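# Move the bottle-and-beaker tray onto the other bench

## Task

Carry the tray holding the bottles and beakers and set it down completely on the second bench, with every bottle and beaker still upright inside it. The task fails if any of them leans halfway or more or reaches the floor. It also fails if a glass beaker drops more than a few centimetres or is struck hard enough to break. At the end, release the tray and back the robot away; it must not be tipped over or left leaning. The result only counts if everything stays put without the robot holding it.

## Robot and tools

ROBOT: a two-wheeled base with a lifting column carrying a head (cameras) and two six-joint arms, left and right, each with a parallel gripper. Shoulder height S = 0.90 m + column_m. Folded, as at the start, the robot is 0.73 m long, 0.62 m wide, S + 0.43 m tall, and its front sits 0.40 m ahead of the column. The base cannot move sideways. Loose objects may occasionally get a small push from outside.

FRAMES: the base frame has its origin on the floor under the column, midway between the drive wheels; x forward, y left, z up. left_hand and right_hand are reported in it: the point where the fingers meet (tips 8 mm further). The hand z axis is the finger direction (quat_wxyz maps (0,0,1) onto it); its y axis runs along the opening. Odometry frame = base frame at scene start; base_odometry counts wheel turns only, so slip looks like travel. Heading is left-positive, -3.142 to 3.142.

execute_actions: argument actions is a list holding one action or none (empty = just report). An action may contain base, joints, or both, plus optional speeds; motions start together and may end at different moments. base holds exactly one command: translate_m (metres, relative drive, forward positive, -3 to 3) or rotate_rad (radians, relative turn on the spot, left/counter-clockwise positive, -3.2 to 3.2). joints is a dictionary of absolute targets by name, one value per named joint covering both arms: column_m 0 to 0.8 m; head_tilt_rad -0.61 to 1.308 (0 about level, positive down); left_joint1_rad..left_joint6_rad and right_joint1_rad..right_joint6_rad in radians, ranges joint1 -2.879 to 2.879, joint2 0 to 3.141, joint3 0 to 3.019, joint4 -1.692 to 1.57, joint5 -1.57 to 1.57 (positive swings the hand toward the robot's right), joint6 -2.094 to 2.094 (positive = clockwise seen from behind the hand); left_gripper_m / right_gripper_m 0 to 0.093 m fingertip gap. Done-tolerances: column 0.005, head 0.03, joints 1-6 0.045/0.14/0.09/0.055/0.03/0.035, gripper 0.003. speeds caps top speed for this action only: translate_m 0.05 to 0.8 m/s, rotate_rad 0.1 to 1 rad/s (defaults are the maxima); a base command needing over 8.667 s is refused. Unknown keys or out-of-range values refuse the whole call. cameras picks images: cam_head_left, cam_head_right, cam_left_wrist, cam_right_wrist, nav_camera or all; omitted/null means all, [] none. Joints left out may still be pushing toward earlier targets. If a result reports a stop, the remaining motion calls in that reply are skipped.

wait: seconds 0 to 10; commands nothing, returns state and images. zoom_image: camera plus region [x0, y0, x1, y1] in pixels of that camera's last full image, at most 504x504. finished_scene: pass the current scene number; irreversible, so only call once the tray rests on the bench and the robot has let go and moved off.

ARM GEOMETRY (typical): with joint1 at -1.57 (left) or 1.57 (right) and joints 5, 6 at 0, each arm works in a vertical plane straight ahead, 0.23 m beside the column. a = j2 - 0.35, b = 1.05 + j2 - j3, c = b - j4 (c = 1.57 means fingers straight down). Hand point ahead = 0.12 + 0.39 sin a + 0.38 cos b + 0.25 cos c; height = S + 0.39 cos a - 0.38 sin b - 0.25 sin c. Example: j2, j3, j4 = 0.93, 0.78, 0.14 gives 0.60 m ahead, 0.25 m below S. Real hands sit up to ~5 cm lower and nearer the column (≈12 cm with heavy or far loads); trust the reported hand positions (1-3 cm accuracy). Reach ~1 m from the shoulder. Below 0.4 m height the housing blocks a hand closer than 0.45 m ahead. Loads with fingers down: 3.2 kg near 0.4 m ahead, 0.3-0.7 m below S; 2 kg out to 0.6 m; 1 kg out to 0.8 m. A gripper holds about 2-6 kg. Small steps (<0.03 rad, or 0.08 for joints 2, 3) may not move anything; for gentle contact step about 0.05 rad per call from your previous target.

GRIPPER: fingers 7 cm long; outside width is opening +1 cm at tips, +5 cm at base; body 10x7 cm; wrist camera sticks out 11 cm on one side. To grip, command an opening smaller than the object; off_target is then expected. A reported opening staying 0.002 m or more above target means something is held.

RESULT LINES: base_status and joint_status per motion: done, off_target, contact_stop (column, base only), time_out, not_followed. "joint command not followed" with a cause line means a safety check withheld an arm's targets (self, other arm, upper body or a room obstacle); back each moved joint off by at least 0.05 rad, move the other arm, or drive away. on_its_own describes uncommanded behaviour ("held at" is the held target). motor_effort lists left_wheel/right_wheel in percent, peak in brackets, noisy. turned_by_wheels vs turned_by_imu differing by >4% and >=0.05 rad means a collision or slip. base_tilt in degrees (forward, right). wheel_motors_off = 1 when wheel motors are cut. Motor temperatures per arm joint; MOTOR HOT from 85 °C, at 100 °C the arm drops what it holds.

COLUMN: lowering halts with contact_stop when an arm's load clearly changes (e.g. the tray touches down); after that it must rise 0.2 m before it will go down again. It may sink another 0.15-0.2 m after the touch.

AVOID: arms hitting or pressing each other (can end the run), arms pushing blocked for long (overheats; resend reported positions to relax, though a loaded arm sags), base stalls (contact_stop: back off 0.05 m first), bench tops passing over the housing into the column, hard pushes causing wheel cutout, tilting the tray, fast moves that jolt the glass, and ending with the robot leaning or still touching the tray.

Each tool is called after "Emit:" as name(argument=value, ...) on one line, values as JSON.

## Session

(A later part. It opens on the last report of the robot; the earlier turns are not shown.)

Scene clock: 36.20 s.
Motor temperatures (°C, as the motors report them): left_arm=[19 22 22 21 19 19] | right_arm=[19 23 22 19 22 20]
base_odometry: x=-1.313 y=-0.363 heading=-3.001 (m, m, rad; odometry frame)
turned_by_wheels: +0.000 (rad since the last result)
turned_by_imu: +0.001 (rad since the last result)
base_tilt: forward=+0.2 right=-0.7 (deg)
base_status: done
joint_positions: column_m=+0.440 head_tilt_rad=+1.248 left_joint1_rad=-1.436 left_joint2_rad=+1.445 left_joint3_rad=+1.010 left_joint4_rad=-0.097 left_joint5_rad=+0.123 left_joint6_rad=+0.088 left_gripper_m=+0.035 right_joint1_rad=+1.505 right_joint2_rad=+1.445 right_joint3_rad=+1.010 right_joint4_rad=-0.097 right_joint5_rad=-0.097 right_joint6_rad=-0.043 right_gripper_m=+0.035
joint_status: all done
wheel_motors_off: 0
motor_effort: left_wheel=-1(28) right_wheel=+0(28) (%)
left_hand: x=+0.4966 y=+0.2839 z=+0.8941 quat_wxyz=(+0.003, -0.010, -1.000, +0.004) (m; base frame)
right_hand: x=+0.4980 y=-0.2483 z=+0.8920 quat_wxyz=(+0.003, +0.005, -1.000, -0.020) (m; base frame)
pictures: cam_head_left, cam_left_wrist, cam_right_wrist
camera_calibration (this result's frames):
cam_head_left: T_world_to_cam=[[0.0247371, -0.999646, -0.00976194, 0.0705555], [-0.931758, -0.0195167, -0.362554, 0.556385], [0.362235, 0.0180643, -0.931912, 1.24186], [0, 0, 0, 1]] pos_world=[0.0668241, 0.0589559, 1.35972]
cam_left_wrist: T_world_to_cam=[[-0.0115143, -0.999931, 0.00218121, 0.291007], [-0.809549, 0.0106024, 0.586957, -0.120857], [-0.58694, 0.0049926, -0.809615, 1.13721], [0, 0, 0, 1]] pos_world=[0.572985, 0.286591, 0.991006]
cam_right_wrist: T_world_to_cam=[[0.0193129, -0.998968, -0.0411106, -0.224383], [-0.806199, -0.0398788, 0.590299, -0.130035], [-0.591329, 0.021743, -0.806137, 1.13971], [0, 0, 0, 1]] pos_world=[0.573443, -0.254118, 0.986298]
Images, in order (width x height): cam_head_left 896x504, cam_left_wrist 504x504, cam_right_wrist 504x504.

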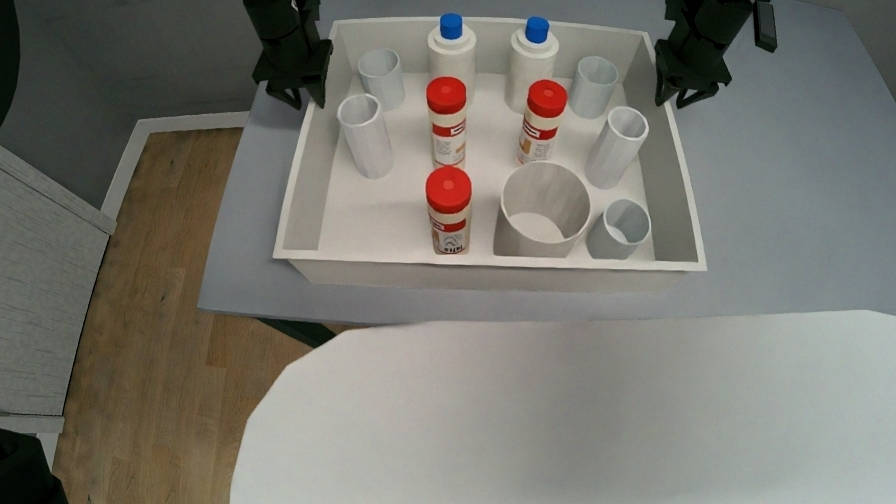

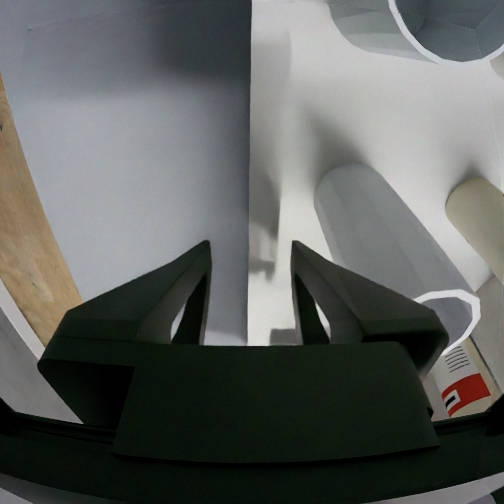

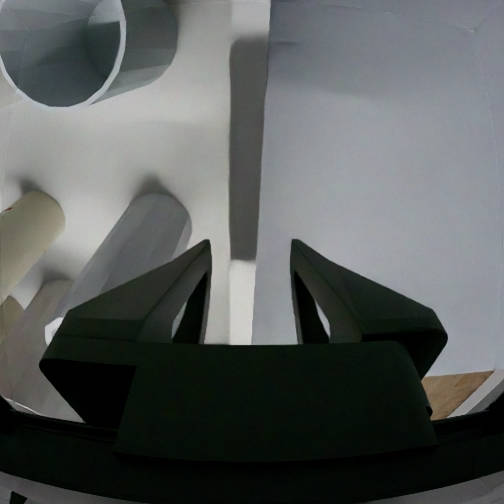

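Emit:
execute_actions(actions=[{"joints":{"column_m":0.415,"left_joint5_rad":0.155}}], cameras=["cam_head_left","cam_left_wrist","cam_right_wrist"])

Scene clock: 38.27 s.
Motor temperatures (°C, as the motors report them): left_arm=[19 22 22 21 19 19] | right_arm=[19 23 22 19 22 20]
base_odometry: x=-1.313 y=-0.363 heading=-3.001 (m, m, rad; odometry frame)
turned_by_wheels: +0.000 (rad since the last result)
turned_by_imu: +0.000 (rad since the last result)
base_tilt: forward=+0.2 right=-0.6 (deg)
base_status: not commanded
joint_positions: column_m=+0.415 head_tilt_rad=+1.248 left_joint1_rad=-1.436 left_joint2_rad=+1.445 left_joint3_rad=+1.010 left_joint4_rad=-0.097 left_joint5_rad=+0.153 left_joint6_rad=+0.088 left_gripper_m=+0.035 right_joint1_rad=+1.505 right_joint2_rad=+1.445 right_joint3_rad=+1.010 right_joint4_rad=-0.097 right_joint5_rad=-0.097 right_joint6_rad=-0.043 right_gripper_m=+0.035
joint_status: all done
wheel_motors_off: 0
motor_effort: left_wheel=+2(2) right_wheel=-1(1) (%)
left_hand: x=+0.4969 y=+0.2788 z=+0.8692 quat_wxyz=(+0.001, -0.010, -1.000, +0.018) (m; base frame)
right_hand: x=+0.4980 y=-0.2483 z=+0.8669 quat_wxyz=(+0.003, +0.005, -1.000, -0.020) (m; base frame)
pictures: cam_head_left, cam_left_wrist, cam_right_wrist
camera_calibration (this result's frames):
cam_head_left: T_world_to_cam=[[0.0247371, -0.999646, -0.00976194, 0.0703114], [-0.931758, -0.0195167, -0.362554, 0.547319], [0.362235, 0.0180643, -0.931912, 1.21856], [0, 0, 0, 1]] pos_world=[0.0668241, 0.0589559, 1.33471]
cam_left_wrist: T_world_to_cam=[[-0.0113832, -0.999428, 0.0318362, 0.259983], [-0.810739, 0.0278607, 0.584744, -0.108204], [-0.585296, -0.0191546, -0.810593, 1.12405], [0, 0, 0, 1]] pos_world=[0.573137, 0.28438, 0.966143]
cam_right_wrist: T_world_to_cam=[[0.0193129, -0.998968, -0.0411106, -0.225411], [-0.806199, -0.0398788, 0.590299, -0.115275], [-0.591329, 0.021743, -0.806137, 1.11955], [0, 0, 0, 1]] pos_world=[0.573443, -0.254118, 0.961293]
Images, in order (width x height): cam_head_left 896x504, cam_left_wrist 504x504, cam_right_wrist 504x504.

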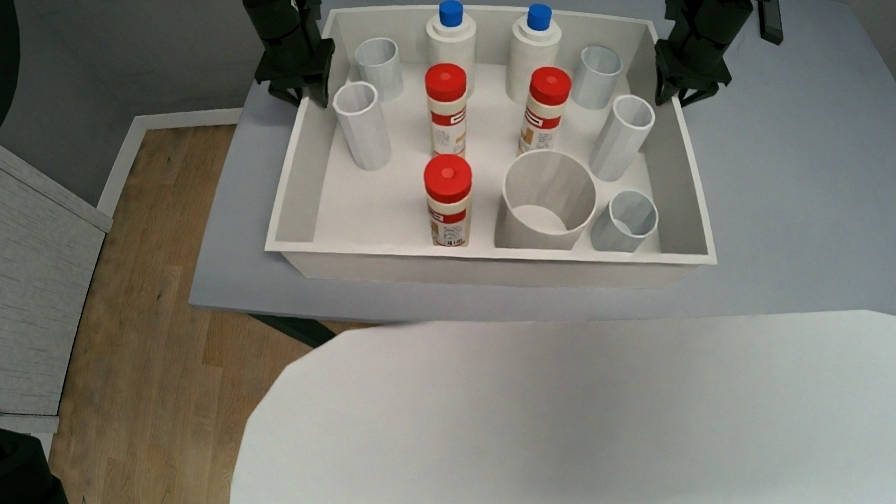

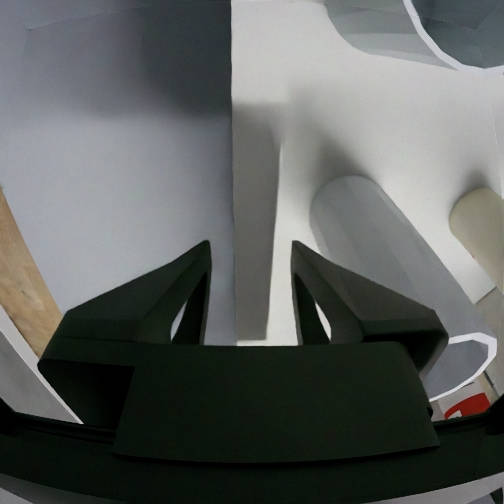

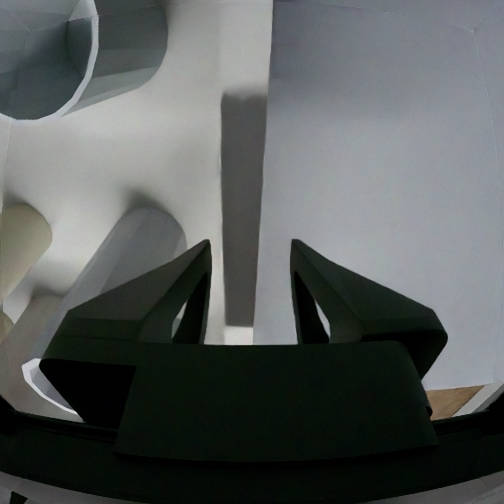

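Emit:
execute_actions(actions=[{"joints":{"left_gripper_m":0,"right_gripper_m":0}}], cameras=["cam_left_wrist","cam_right_wrist"])

Emit:
execute_actions(actions=[{"joints":{"column_m":0.45,"head_tilt_rad":1.1}}], cameras=["cam_head_left","cam_left_wrist","cam_right_wrist"])

Scene clock: 40.03 s.
Motor temperatures (°C, as the motors report them): left_arm=[20 22 22 21 19 19] | right_arm=[19 23 22 19 22 20]
base_odometry: x=-1.313 y=-0.363 heading=-3.001 (m, m, rad; odometry frame)
turned_by_wheels: +0.000 (rad since the last result)
turned_by_imu: +0.000 (rad since the last result)
base_tilt: forward=+0.2 right=-0.6 (deg)
base_status: not commanded
joint_positions: column_m=+0.415 head_tilt_rad=+1.248 left_joint1_rad=-1.436 left_joint2_rad=+1.445 left_joint3_rad=+1.010 left_joint4_rad=-0.097 left_joint5_rad=+0.161 left_joint6_rad=+0.097 left_gripper_m=+0.008 right_joint1_rad=+1.509 right_joint2_rad=+1.445 right_joint3_rad=+1.010 right_joint4_rad=-0.097 right_joint5_rad=-0.107 right_joint6_rad=-0.017 right_gripper_m=+0.009
joint_status: left_gripper_m off_target (ended at +0.008, target +0.000); right_gripper_m off_target (ended at +0.009, target +0.000)
wheel_motors_off: 0
motor_effort: left_wheel=+0(1) right_wheel=-1(1) (%)
left_hand: x=+0.4970 y=+0.2775 z=+0.8693 quat_wxyz=(+0.001, -0.015, -1.000, +0.022) (m; base frame)
right_hand: x=+0.4982 y=-0.2439 z=+0.8669 quat_wxyz=(+0.003, -0.007, -1.000, -0.027) (m; base frame)
pictures: cam_left_wrist, cam_right_wrist
camera_calibration (this result's frames):
cam_left_wrist: T_world_to_cam=[[-0.0205123, -0.998996, 0.0398331, 0.256076], [-0.810967, 0.0399266, 0.583728, -0.110473], [-0.584732, -0.0203298, -0.810972, 1.1245], [0, 0, 0, 1]] pos_world=[0.573193, 0.28309, 0.966224]
cam_right_wrist: T_world_to_cam=[[-0.00516141, -0.998504, -0.0544308, -0.197186], [-0.806468, -0.0280269, 0.590613, -0.112261], [-0.591255, 0.0469451, -0.805117, 1.12474], [0, 0, 0, 1]] pos_world=[0.573455, -0.252839, 0.961116]
Images, in order (width x height): cam_left_wrist 504x504, cam_right_wrist 504x504.

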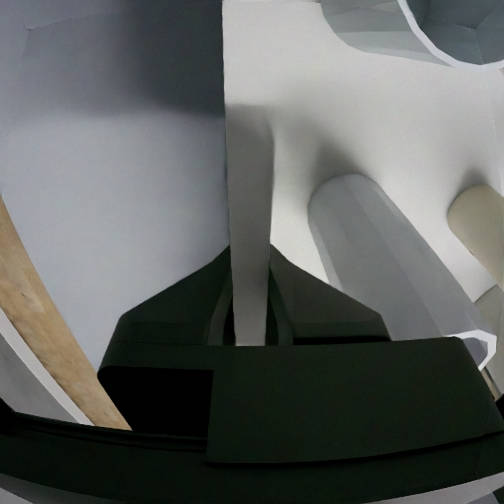

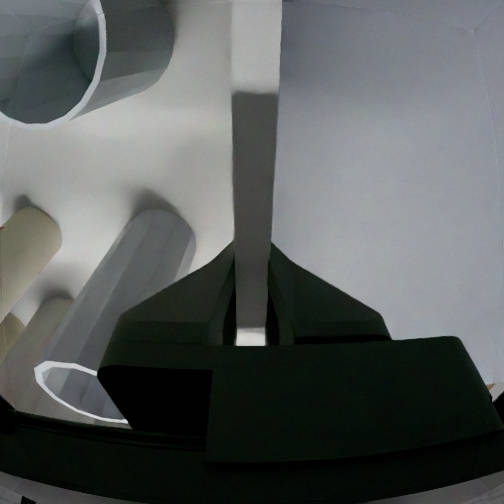

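Scene clock: 41.07 s.
Motor temperatures (°C, as the motors report them): left_arm=[20 23 22 21 19 19] | right_arm=[19 23 22 19 22 20]
base_odometry: x=-1.313 y=-0.363 heading=-3.001 (m, m, rad; odometry frame)
turned_by_wheels: +0.000 (rad since the last result)
turned_by_imu: +0.000 (rad since the last result)
base_tilt: forward=+0.2 right=-0.6 (deg)
base_status: not commanded
joint_positions: column_m=+0.450 head_tilt_rad=+1.113 left_joint1_rad=-1.436 left_joint2_rad=+1.496 left_joint3_rad=+1.009 left_joint4_rad=-0.086 left_joint5_rad=+0.162 left_joint6_rad=+0.099 left_gripper_m=+0.008 right_joint1_rad=+1.509 right_joint2_rad=+1.495 right_joint3_rad=+1.013 right_joint4_rad=-0.088 right_joint5_rad=-0.107 right_joint6_rad=-0.018 right_gripper_m=+0.009
joint_status: all done
wheel_motors_off: 0
motor_effort: left_wheel=+3(2) right_wheel=-1(2) (%)
left_hand: x=+0.4757 y=+0.2780 z=+0.8857 quat_wxyz=(+0.021, -0.013, -0.999, +0.025) (m; base frame)
right_hand: x=+0.4791 y=-0.2443 z=+0.8833 quat_wxyz=(+0.022, -0.008, -0.999, -0.028) (m; base frame)
pictures: cam_head_left, cam_left_wrist, cam_right_wrist
camera_calibration (this result's frames):
cam_head_left: T_world_to_cam=[[0.0258293, -0.999646, -0.00633, 0.0656694], [-0.874226, -0.0195167, -0.485126, 0.733093], [0.484831, 0.0180643, -0.874421, 1.16239], [0, 0, 0, 1]] pos_world=[0.0756286, 0.0589559, 1.37248]
cam_left_wrist: T_world_to_cam=[[-0.0159533, -0.998883, 0.0444842, 0.249193], [-0.786921, 0.0399901, 0.615757, -0.177178], [-0.616848, -0.0251822, -0.78668, 1.12047], [0, 0, 0, 1]] pos_world=[0.555709, 0.284216, 0.979463]
cam_right_wrist: T_world_to_cam=[[-0.0081504, -0.998411, -0.0557566, -0.1941], [-0.783474, -0.028272, 0.620781, -0.175063], [-0.621371, 0.0487435, -0.781999, 1.12111], [0, 0, 0, 1]] pos_world=[0.557886, -0.253388, 0.97456]
Images, in order (width x height): cam_head_left 896x504, cam_left_wrist 504x504, cam_right_wrist 504x504.

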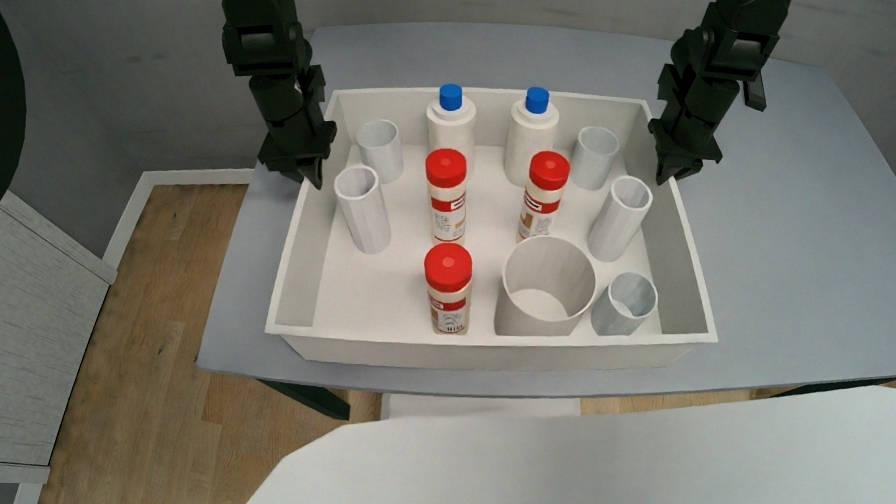

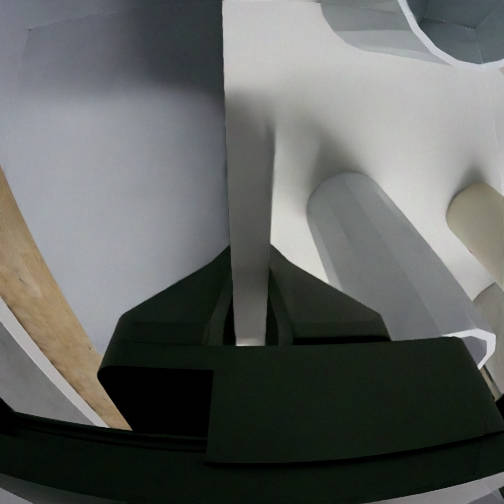

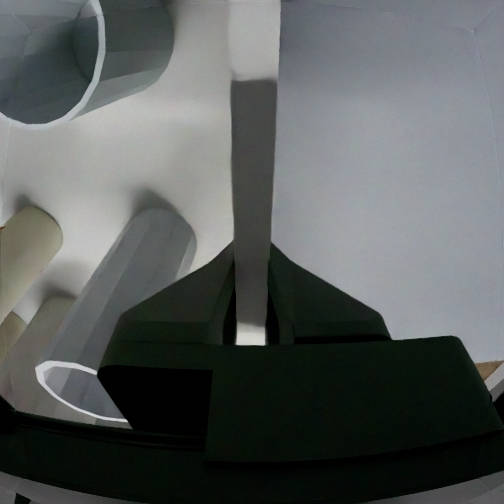

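No slip relative to the hands. Lift further.

Emit:
execute_actions(actions=[{"joints":{"column_m":0.50}}], cameras=["cam_head_left","cam_left_wrist","cam_right_wrist"])

Scene clock: 42.93 s.
Motor temperatures (°C, as the motors report them): left_arm=[20 23 22 21 19 19] | right_arm=[19 23 22 19 22 20]
base_odometry: x=-1.313 y=-0.363 heading=-3.001 (m, m, rad; odometry frame)
turned_by_wheels: +0.000 (rad since the last result)
turned_by_imu: +0.000 (rad since the last result)
base_tilt: forward=+0.2 right=-0.6 (deg)
base_status: not commanded
joint_positions: column_m=+0.500 head_tilt_rad=+1.113 left_joint1_rad=-1.436 left_joint2_rad=+1.497 left_joint3_rad=+1.009 left_joint4_rad=-0.086 left_joint5_rad=+0.162 left_joint6_rad=+0.099 left_gripper_m=+0.008 right_joint1_rad=+1.509 right_joint2_rad=+1.496 right_joint3_rad=+1.013 right_joint4_rad=-0.088 right_joint5_rad=-0.107 right_joint6_rad=-0.018 right_gripper_m=+0.009
joint_status: all done
wheel_motors_off: 0
motor_effort: left_wheel=+3(2) right_wheel=-1(2) (%)
left_hand: x=+0.4753 y=+0.2780 z=+0.9354 quat_wxyz=(+0.021, -0.013, -0.999, +0.025) (m; base frame)
right_hand: x=+0.4785 y=-0.2443 z=+0.9329 quat_wxyz=(+0.023, -0.008, -0.999, -0.028) (m; base frame)
pictures: cam_head_left, cam_left_wrist, cam_right_wrist
camera_calibration (this result's frames):
cam_head_left: T_world_to_cam=[[0.0258294, -0.999646, -0.00632928, 0.0659848], [-0.874213, -0.0195167, -0.485151, 0.75738], [0.484855, 0.0180643, -0.874408, 1.20609], [0, 0, 0, 1]] pos_world=[0.0756304, 0.0589559, 1.42247]
cam_left_wrist: T_world_to_cam=[[-0.0158312, -0.998882, 0.0445473, 0.246865], [-0.786459, 0.0399519, 0.616349, -0.20884], [-0.61744, -0.0252771, -0.786212, 1.15923], [0, 0, 0, 1]] pos_world=[0.555422, 0.284235, 1.02913]
cam_right_wrist: T_world_to_cam=[[-0.00827486, -0.998409, -0.0557823, -0.191261], [-0.782766, -0.0282461, 0.621675, -0.207432], [-0.622261, 0.0488088, -0.781287, 1.15933], [0, 0, 0, 1]] pos_world=[0.557453, -0.253401, 1.02406]
Images, in order (width x height): cam_head_left 896x504, cam_left_wrist 504x504, cam_right_wrist 504x504.

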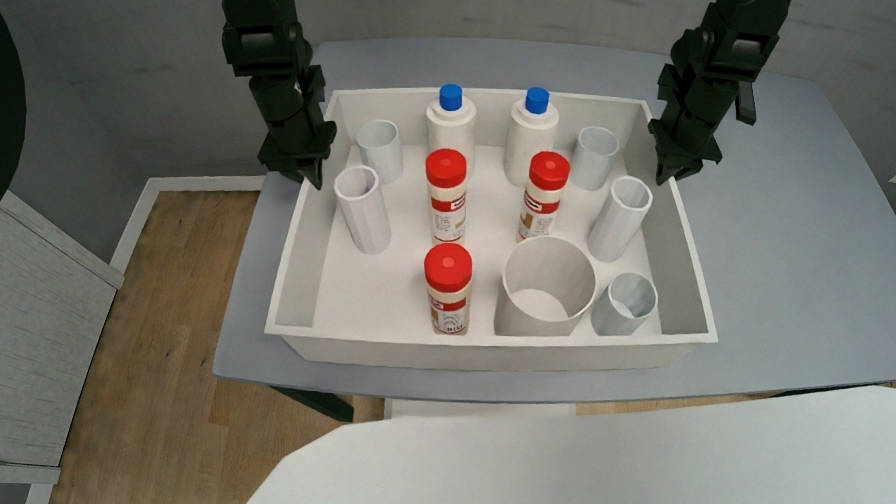

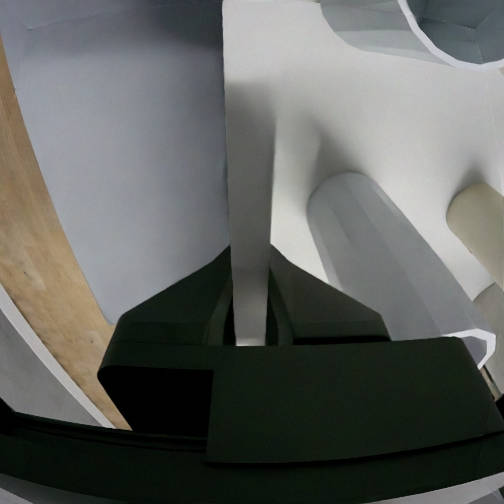

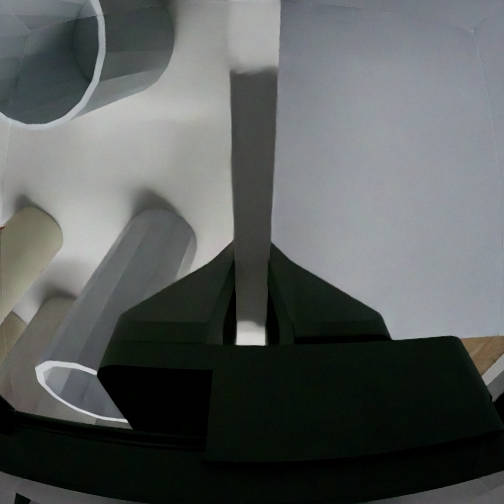

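Emit:
execute_actions(actions=[{"base":{"translate_m":-0.8},"speeds":{"translate_m":0.3},"joints":{"column_m":0.56,"head_tilt_rad":0.95}}], cameras=["cam_head_left"])

Emit:
execute_actions(actions=[{"base":{"rotate_rad":-2.85},"speeds":{"rotate_rad":0.5}}], cameras=["cam_head_left","nav_camera"])

Scene clock: 48.87 s.
Motor temperatures (°C, as the motors report them): left_arm=[20 23 22 21 19 19] | right_arm=[19 23 22 19 22 20]
base_odometry: x=-0.521 y=-0.251 heading=-3.002 (m, m, rad; odometry frame)
turned_by_wheels: -0.001 (rad since the last result)
turned_by_imu: -0.001 (rad since the last result)
base_tilt: forward=+0.2 right=-0.7 (deg)
base_status: done
joint_positions: column_m=+0.560 head_tilt_rad=+0.964 left_joint1_rad=-1.436 left_joint2_rad=+1.501 left_joint3_rad=+1.006 left_joint4_rad=-0.086 left_joint5_rad=+0.160 left_joint6_rad=+0.100 left_gripper_m=+0.008 right_joint1_rad=+1.510 right_joint2_rad=+1.500 right_joint3_rad=+1.010 right_joint4_rad=-0.087 right_joint5_rad=-0.107 right_joint6_rad=-0.019 right_gripper_m=+0.009
joint_status: all done
wheel_motors_off: 0
motor_effort: left_wheel=-1(32) right_wheel=+1(40) (%)
left_hand: x=+0.4719 y=+0.2782 z=+0.9939 quat_wxyz=(+0.025, -0.012, -0.999, +0.024) (m; base frame)
right_hand: x=+0.4753 y=-0.2438 z=+0.9917 quat_wxyz=(+0.026, -0.008, -0.999, -0.028) (m; base frame)
pictures: cam_head_left
camera_calibration (this result's frames):
cam_head_left: T_world_to_cam=[[0.0264822, -0.999646, -0.00243127, 0.060306], [-0.792655, -0.0195167, -0.609357, 0.974418], [0.609094, 0.0180643, -0.792892, 1.12632], [0, 0, 0, 1]] pos_world=[0.0847469, 0.0589559, 1.48696]
Images, in order (width x height): cam_head_left 896x504.

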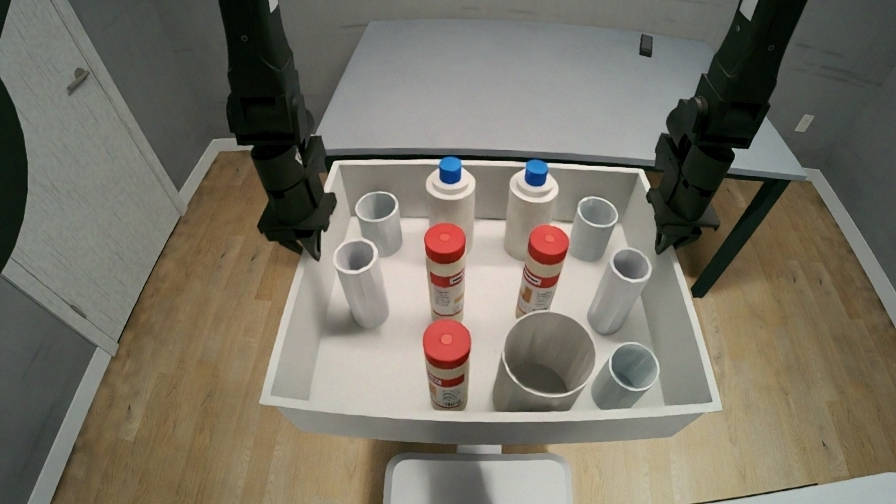

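Scene clock: 55.67 s.
Motor temperatures (°C, as the motors report them): left_arm=[20 24 22 21 19 19] | right_arm=[19 24 22 19 22 20]
base_odometry: x=-0.521 y=-0.251 heading=+0.432 (m, m, rad; odometry frame)
turned_by_wheels: -2.849 (rad since the last result)
turned_by_imu: -2.808 (rad since the last result)
base_tilt: forward=+0.2 right=-0.6 (deg)
base_status: done
joint_positions: column_m=+0.560 head_tilt_rad=+0.964 left_joint1_rad=-1.438 left_joint2_rad=+1.501 left_joint3_rad=+1.006 left_joint4_rad=-0.086 left_joint5_rad=+0.161 left_joint6_rad=+0.100 left_gripper_m=+0.008 right_joint1_rad=+1.509 right_joint2_rad=+1.500 right_joint3_rad=+1.010 right_joint4_rad=-0.087 right_joint5_rad=-0.106 right_joint6_rad=-0.019 right_gripper_m=+0.009
joint_status: not commanded
wheel_motors_off: 0
motor_effort: left_wheel=+5(57) right_wheel=-6(44) (%)
left_hand: x=+0.4720 y=+0.2770 z=+0.9938 quat_wxyz=(+0.025, -0.013, -0.999, +0.025) (m; base frame)
right_hand: x=+0.4753 y=-0.2449 z=+0.9917 quat_wxyz=(+0.026, -0.008, -0.999, -0.027) (m; base frame)
pictures: cam_head_left, nav_camera
camera_calibration (this result's frames):
cam_head_left: T_world_to_cam=[[0.0264822, -0.999646, -0.00243127, 0.060306], [-0.792655, -0.0195167, -0.609357, 0.974418], [0.609094, 0.0180643, -0.792892, 1.12632], [0, 0, 0, 1]] pos_world=[0.0847469, 0.0589559, 1.48696]
Images, in order (width x height): cam_head_left 896x504, nav_camera 896x504.

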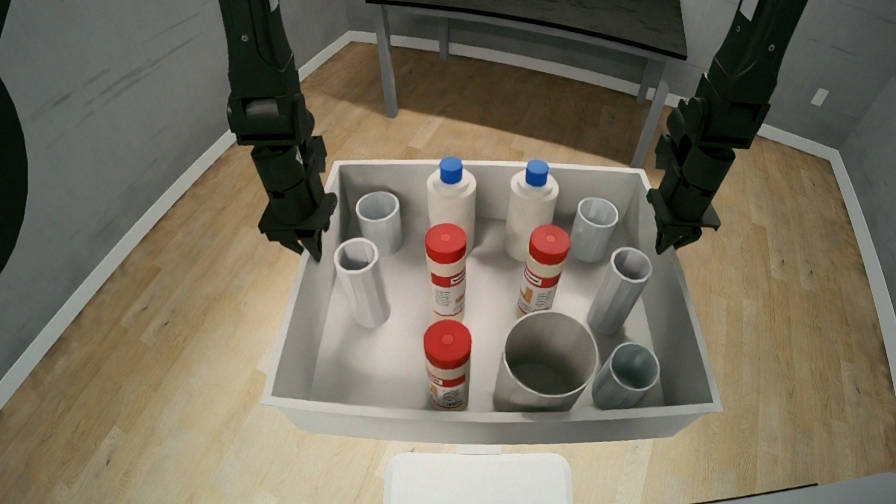

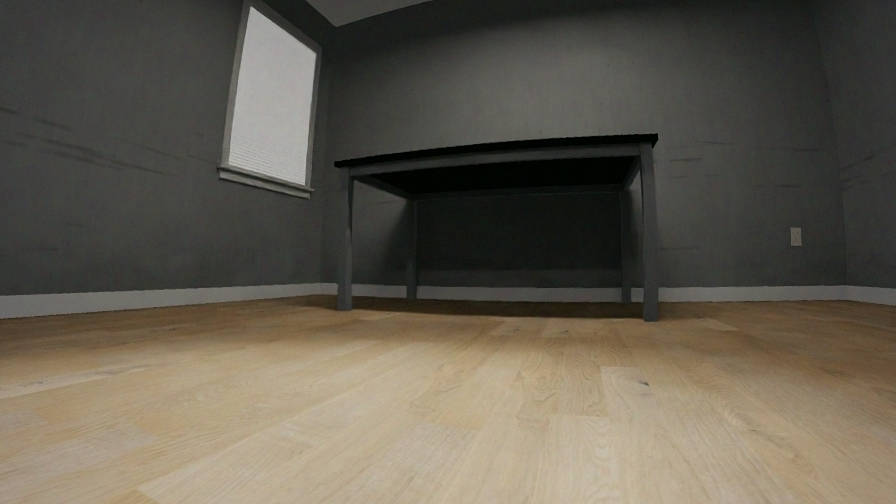

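Emit:
execute_actions(actions=[{"base":{"translate_m":1.0},"speeds":{"translate_m":0.4},"joints":{"head_tilt_rad":0.8}}], cameras=[])

Emit:
execute_actions(actions=[{"base":{"rotate_rad":-0.33},"speeds":{"rotate_rad":0.4}}], cameras=["cam_head_left","cam_head_right","nav_camera"])

Scene clock: 60.13 s.
Motor temperatures (°C, as the motors report them): left_arm=[20 24 22 21 19 19] | right_arm=[19 24 22 19 22 20]
base_odometry: x=+0.387 y=+0.167 heading=+0.431 (m, m, rad; odometry frame)
turned_by_wheels: -0.001 (rad since the last result)
turned_by_imu: +0.001 (rad since the last result)
base_tilt: forward=+0.2 right=-0.6 (deg)
base_status: done
joint_positions: column_m=+0.560 head_tilt_rad=+0.815 left_joint1_rad=-1.438 left_joint2_rad=+1.503 left_joint3_rad=+1.012 left_joint4_rad=-0.086 left_joint5_rad=+0.161 left_joint6_rad=+0.100 left_gripper_m=+0.008 right_joint1_rad=+1.509 right_joint2_rad=+1.501 right_joint3_rad=+1.015 right_joint4_rad=-0.086 right_joint5_rad=-0.108 right_joint6_rad=-0.019 right_gripper_m=+0.009
joint_status: all done
wheel_motors_off: 0
motor_effort: left_wheel=-2(52) right_wheel=+1(52) (%)
left_hand: x=+0.4748 y=+0.2772 z=+0.9933 quat_wxyz=(+0.023, -0.013, -0.999, +0.025) (m; base frame)
right_hand: x=+0.4782 y=-0.2445 z=+0.9913 quat_wxyz=(+0.023, -0.008, -0.999, -0.028) (m; base frame)
pictures: none
No camera images: the call's "cameras" was empty. Leave "cameras" out to get every camera's image.

Scene clock: 61.93 s.
Motor temperatures (°C, as the motors report them): left_arm=[20 24 22 21 19 19] | right_arm=[19 24 22 19 22 20]
base_odometry: x=+0.388 y=+0.167 heading=+0.102 (m, m, rad; odometry frame)
turned_by_wheels: -0.329 (rad since the last result)
turned_by_imu: -0.319 (rad since the last result)
base_tilt: forward=+0.2 right=-0.6 (deg)
base_status: done
joint_positions: column_m=+0.560 head_tilt_rad=+0.815 left_joint1_rad=-1.439 left_joint2_rad=+1.503 left_joint3_rad=+1.012 left_joint4_rad=-0.086 left_joint5_rad=+0.160 left_joint6_rad=+0.100 left_gripper_m=+0.008 right_joint1_rad=+1.509 right_joint2_rad=+1.501 right_joint3_rad=+1.015 right_joint4_rad=-0.086 right_joint5_rad=-0.107 right_joint6_rad=-0.019 right_gripper_m=+0.009
joint_status: not commanded
wheel_motors_off: 0
motor_effort: left_wheel=+3(51) right_wheel=-4(52) (%)
left_hand: x=+0.4748 y=+0.2771 z=+0.9933 quat_wxyz=(+0.023, -0.013, -0.999, +0.025) (m; base frame)
right_hand: x=+0.4782 y=-0.2444 z=+0.9913 quat_wxyz=(+0.023, -0.008, -0.999, -0.027) (m; base frame)
pictures: cam_head_left, cam_head_right, nav_camera
camera_calibration (this result's frames):
cam_head_left: T_world_to_cam=[[0.0265503, -0.999646, 0.00151745, 0.0541983], [-0.693671, -0.0195167, -0.720027, 1.14055], [0.719802, 0.0180643, -0.693944, 0.96782], [0, 0, 0, 1]] pos_world=[0.09309, 0.0589559, 1.49276]
cam_head_right: T_world_to_cam=[[0.0227222, -0.999523, -0.0209204, -0.0175827], [-0.685234, -0.000333402, -0.728323, 1.15119], [0.727968, 0.0308844, -0.684915, 0.958109], [0, 0, 0, 1]] pos_world=[0.0917628, -0.0467811, 1.4943]
Images, in order (width x height): cam_head_left 896x504, cam_head_right 896x504, nav_camera 896x504.

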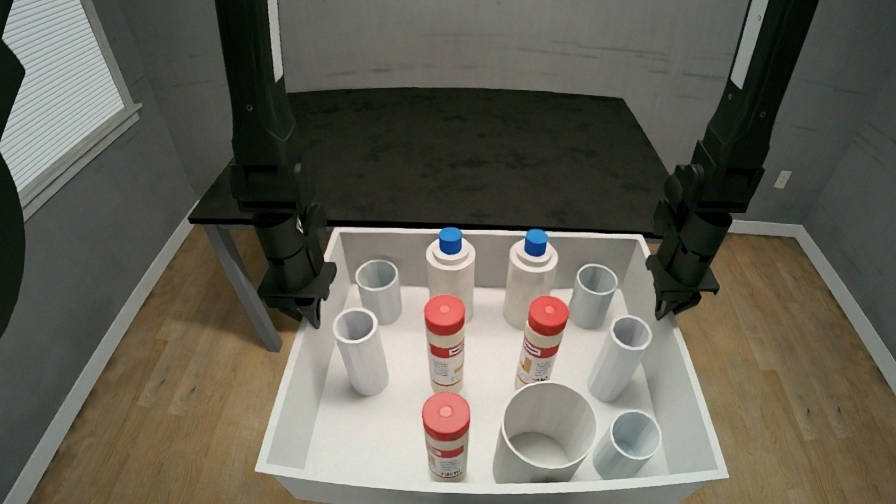

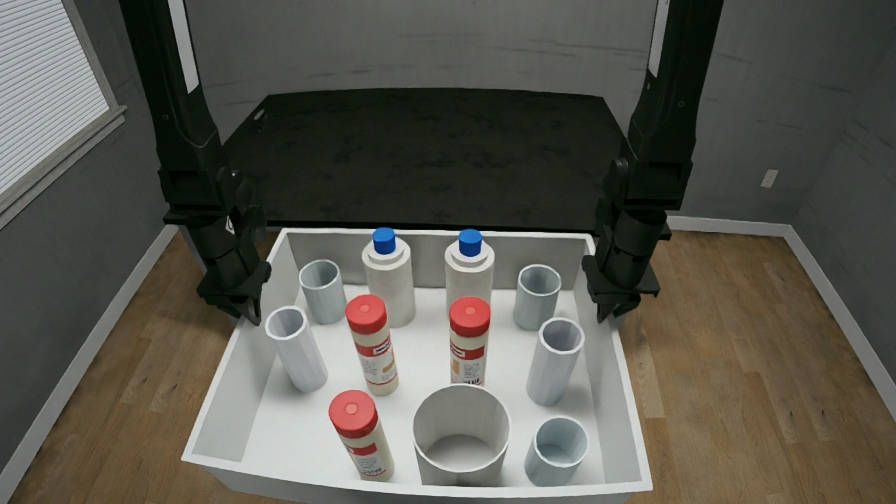

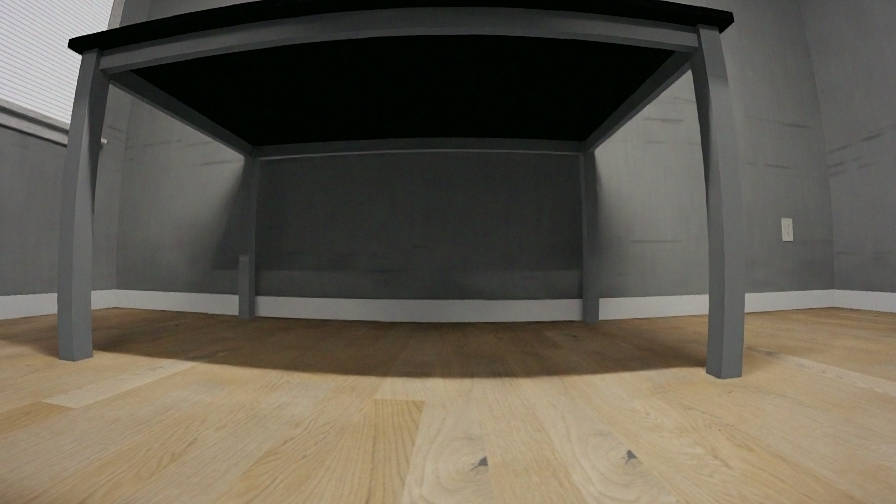

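Emit:
execute_actions(actions=[{"base":{"translate_m":0.76},"speeds":{"translate_m":0.35},"joints":{"head_tilt_rad":1.15}}], cameras=["cam_head_left","cam_head_right","cam_left_wrist","cam_right_wrist"])

Emit:
execute_actions(actions=[{"joints":{"column_m":0.48}}], cameras=["cam_head_left","cam_head_right","cam_left_wrist","cam_right_wrist"])

Scene clock: 79.83 s.
Motor temperatures (°C, as the motors report them): left_arm=[20 25 22 21 19 19] | right_arm=[19 25 22 19 22 20]
base_odometry: x=+1.144 y=+0.245 heading=+0.101 (m, m, rad; odometry frame)
turned_by_wheels: -0.001 (rad since the last result)
turned_by_imu: +0.001 (rad since the last result)
base_tilt: forward=+0.2 right=-0.6 (deg)
base_status: done
joint_positions: column_m=+0.560 head_tilt_rad=+1.149 left_joint1_rad=-1.439 left_joint2_rad=+1.503 left_joint3_rad=+1.014 left_joint4_rad=-0.086 left_joint5_rad=+0.160 left_joint6_rad=+0.100 left_gripper_m=+0.008 right_joint1_rad=+1.509 right_joint2_rad=+1.502 right_joint3_rad=+1.016 right_joint4_rad=-0.086 right_joint5_rad=-0.107 right_joint6_rad=-0.019 right_gripper_m=+0.009
joint_status: all done
wheel_motors_off: 0
motor_effort: left_wheel=-1(47) right_wheel=+1(53) (%)
left_hand: x=+0.4759 y=+0.2771 z=+0.9931 quat_wxyz=(+0.022, -0.013, -0.999, +0.025) (m; base frame)
right_hand: x=+0.4788 y=-0.2444 z=+0.9910 quat_wxyz=(+0.023, -0.008, -0.999, -0.027) (m; base frame)
pictures: cam_head_left, cam_head_right, cam_left_wrist, cam_right_wrist
camera_calibration (this result's frames):
cam_head_left: T_world_to_cam=[[0.025584, -0.999646, -0.00725794, 0.0678124], [-0.891163, -0.0195167, -0.453263, 0.73804], [0.452961, 0.0180643, -0.891347, 1.28632], [0, 0, 0, 1]] pos_world=[0.0733233, 0.0589559, 1.48158]
cam_head_right: T_world_to_cam=[[0.0146214, -0.999523, -0.0272061, -0.00746056], [-0.885906, -0.000333402, -0.463864, 0.752403], [0.463633, 0.0308844, -0.885489, 1.28139], [0, 0, 0, 1]] pos_world=[0.0725721, -0.0467811, 1.48347]
cam_left_wrist: T_world_to_cam=[[-0.0173009, -0.998833, 0.0450902, 0.243609], [-0.785874, 0.0414651, 0.616994, -0.245339], [-0.618144, -0.0247606, -0.785675, 1.20458], [0, 0, 0, 1]] pos_world=[0.556016, 0.283324, 1.0868]
cam_right_wrist: T_world_to_cam=[[-0.00711443, -0.998436, -0.055454, -0.18908], [-0.782764, -0.0289491, 0.621645, -0.243501], [-0.622278, 0.0478301, -0.781334, 1.20469], [0, 0, 0, 1]] pos_world=[0.557705, -0.253454, 1.08215]
Images, in order (width x height): cam_head_left 896x504, cam_head_right 896x504, cam_left_wrist 504x504, cam_right_wrist 504x504.

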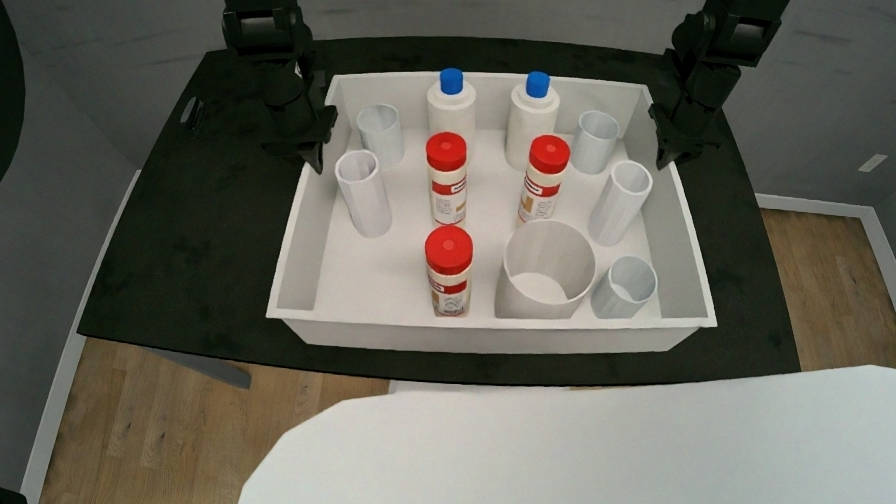

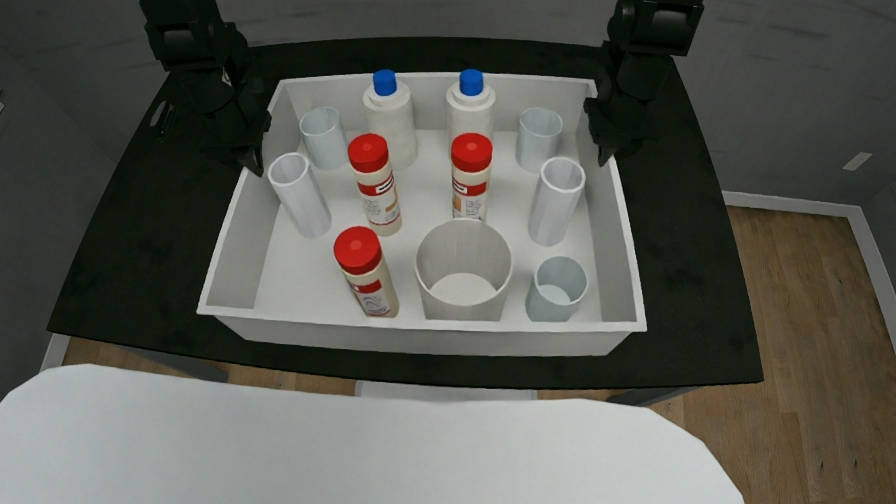

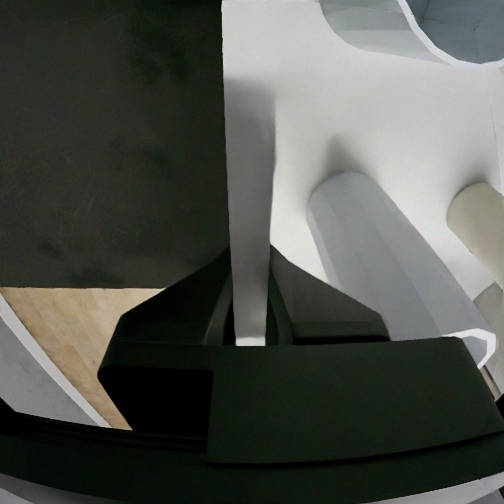

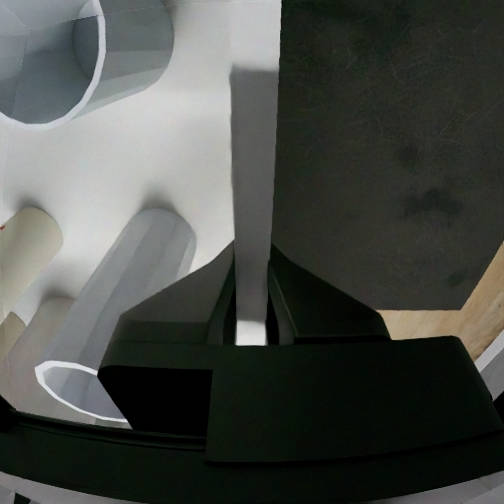

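Scene clock: 81.43 s.
Motor temperatures (°C, as the motors report them): left_arm=[20 25 21 21 19 19] | right_arm=[19 25 22 19 22 20]
base_odometry: x=+1.144 y=+0.245 heading=+0.101 (m, m, rad; odometry frame)
turned_by_wheels: +0.000 (rad since the last result)
turned_by_imu: +0.000 (rad since the last result)
base_tilt: forward=+0.2 right=-0.6 (deg)
base_status: not commanded
joint_positions: column_m=+0.480 head_tilt_rad=+1.149 left_joint1_rad=-1.439 left_joint2_rad=+1.503 left_joint3_rad=+1.014 left_joint4_rad=-0.086 left_joint5_rad=+0.160 left_joint6_rad=+0.100 left_gripper_m=+0.008 right_joint1_rad=+1.509 right_joint2_rad=+1.502 right_joint3_rad=+1.016 right_joint4_rad=-0.086 right_joint5_rad=-0.107 right_joint6_rad=-0.019 right_gripper_m=+0.009
joint_status: all done
wheel_motors_off: 0
motor_effort: left_wheel=-2(3) right_wheel=+2(2) (%)
left_hand: x=+0.4759 y=+0.2771 z=+0.9132 quat_wxyz=(+0.022, -0.013, -0.999, +0.025) (m; base frame)
right_hand: x=+0.4788 y=-0.2444 z=+0.9111 quat_wxyz=(+0.023, -0.008, -0.999, -0.027) (m; base frame)
pictures: cam_head_left, cam_head_right, cam_left_wrist, cam_right_wrist
camera_calibration (this result's frames):
cam_head_left: T_world_to_cam=[[0.025584, -0.999646, -0.00725794, 0.0672325], [-0.891163, -0.0195167, -0.453263, 0.701826], [0.452961, 0.0180643, -0.891347, 1.21511], [0, 0, 0, 1]] pos_world=[0.0733233, 0.0589559, 1.40168]
cam_head_right: T_world_to_cam=[[0.0146214, -0.999523, -0.0272061, -0.00963422], [-0.885907, -0.000333402, -0.463864, 0.715342], [0.463633, 0.0308844, -0.885489, 1.21064], [0, 0, 0, 1]] pos_world=[0.0725721, -0.0467811, 1.40357]
cam_left_wrist: T_world_to_cam=[[-0.0173009, -0.998833, 0.0450902, 0.247211], [-0.785874, 0.0414651, 0.616994, -0.196043], [-0.618144, -0.0247606, -0.785675, 1.14181], [0, 0, 0, 1]] pos_world=[0.556016, 0.283324, 1.0069]
cam_right_wrist: T_world_to_cam=[[-0.00711443, -0.998436, -0.055454, -0.19351], [-0.782764, -0.0289491, 0.621645, -0.193834], [-0.622278, 0.0478301, -0.781334, 1.14227], [0, 0, 0, 1]] pos_world=[0.557705, -0.253454, 1.00226]
Images, in order (width x height): cam_head_left 896x504, cam_head_right 896x504, cam_left_wrist 504x504, cam_right_wrist 504x504.

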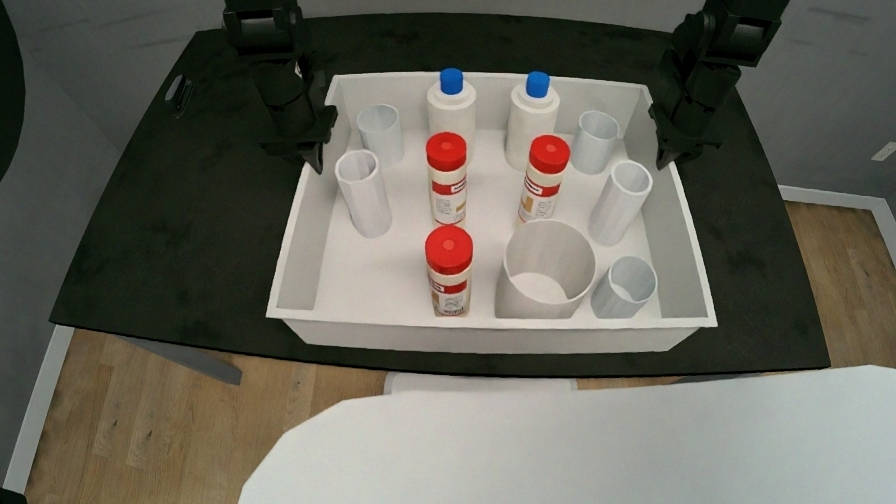

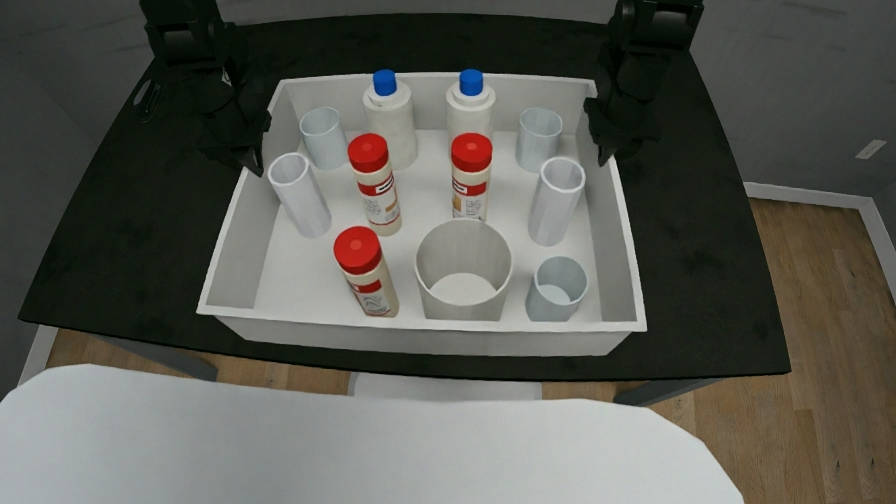

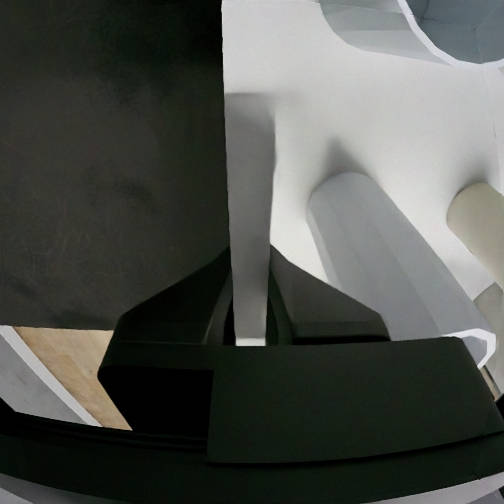

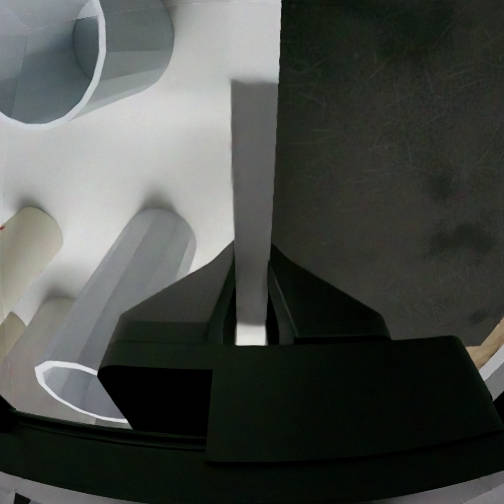

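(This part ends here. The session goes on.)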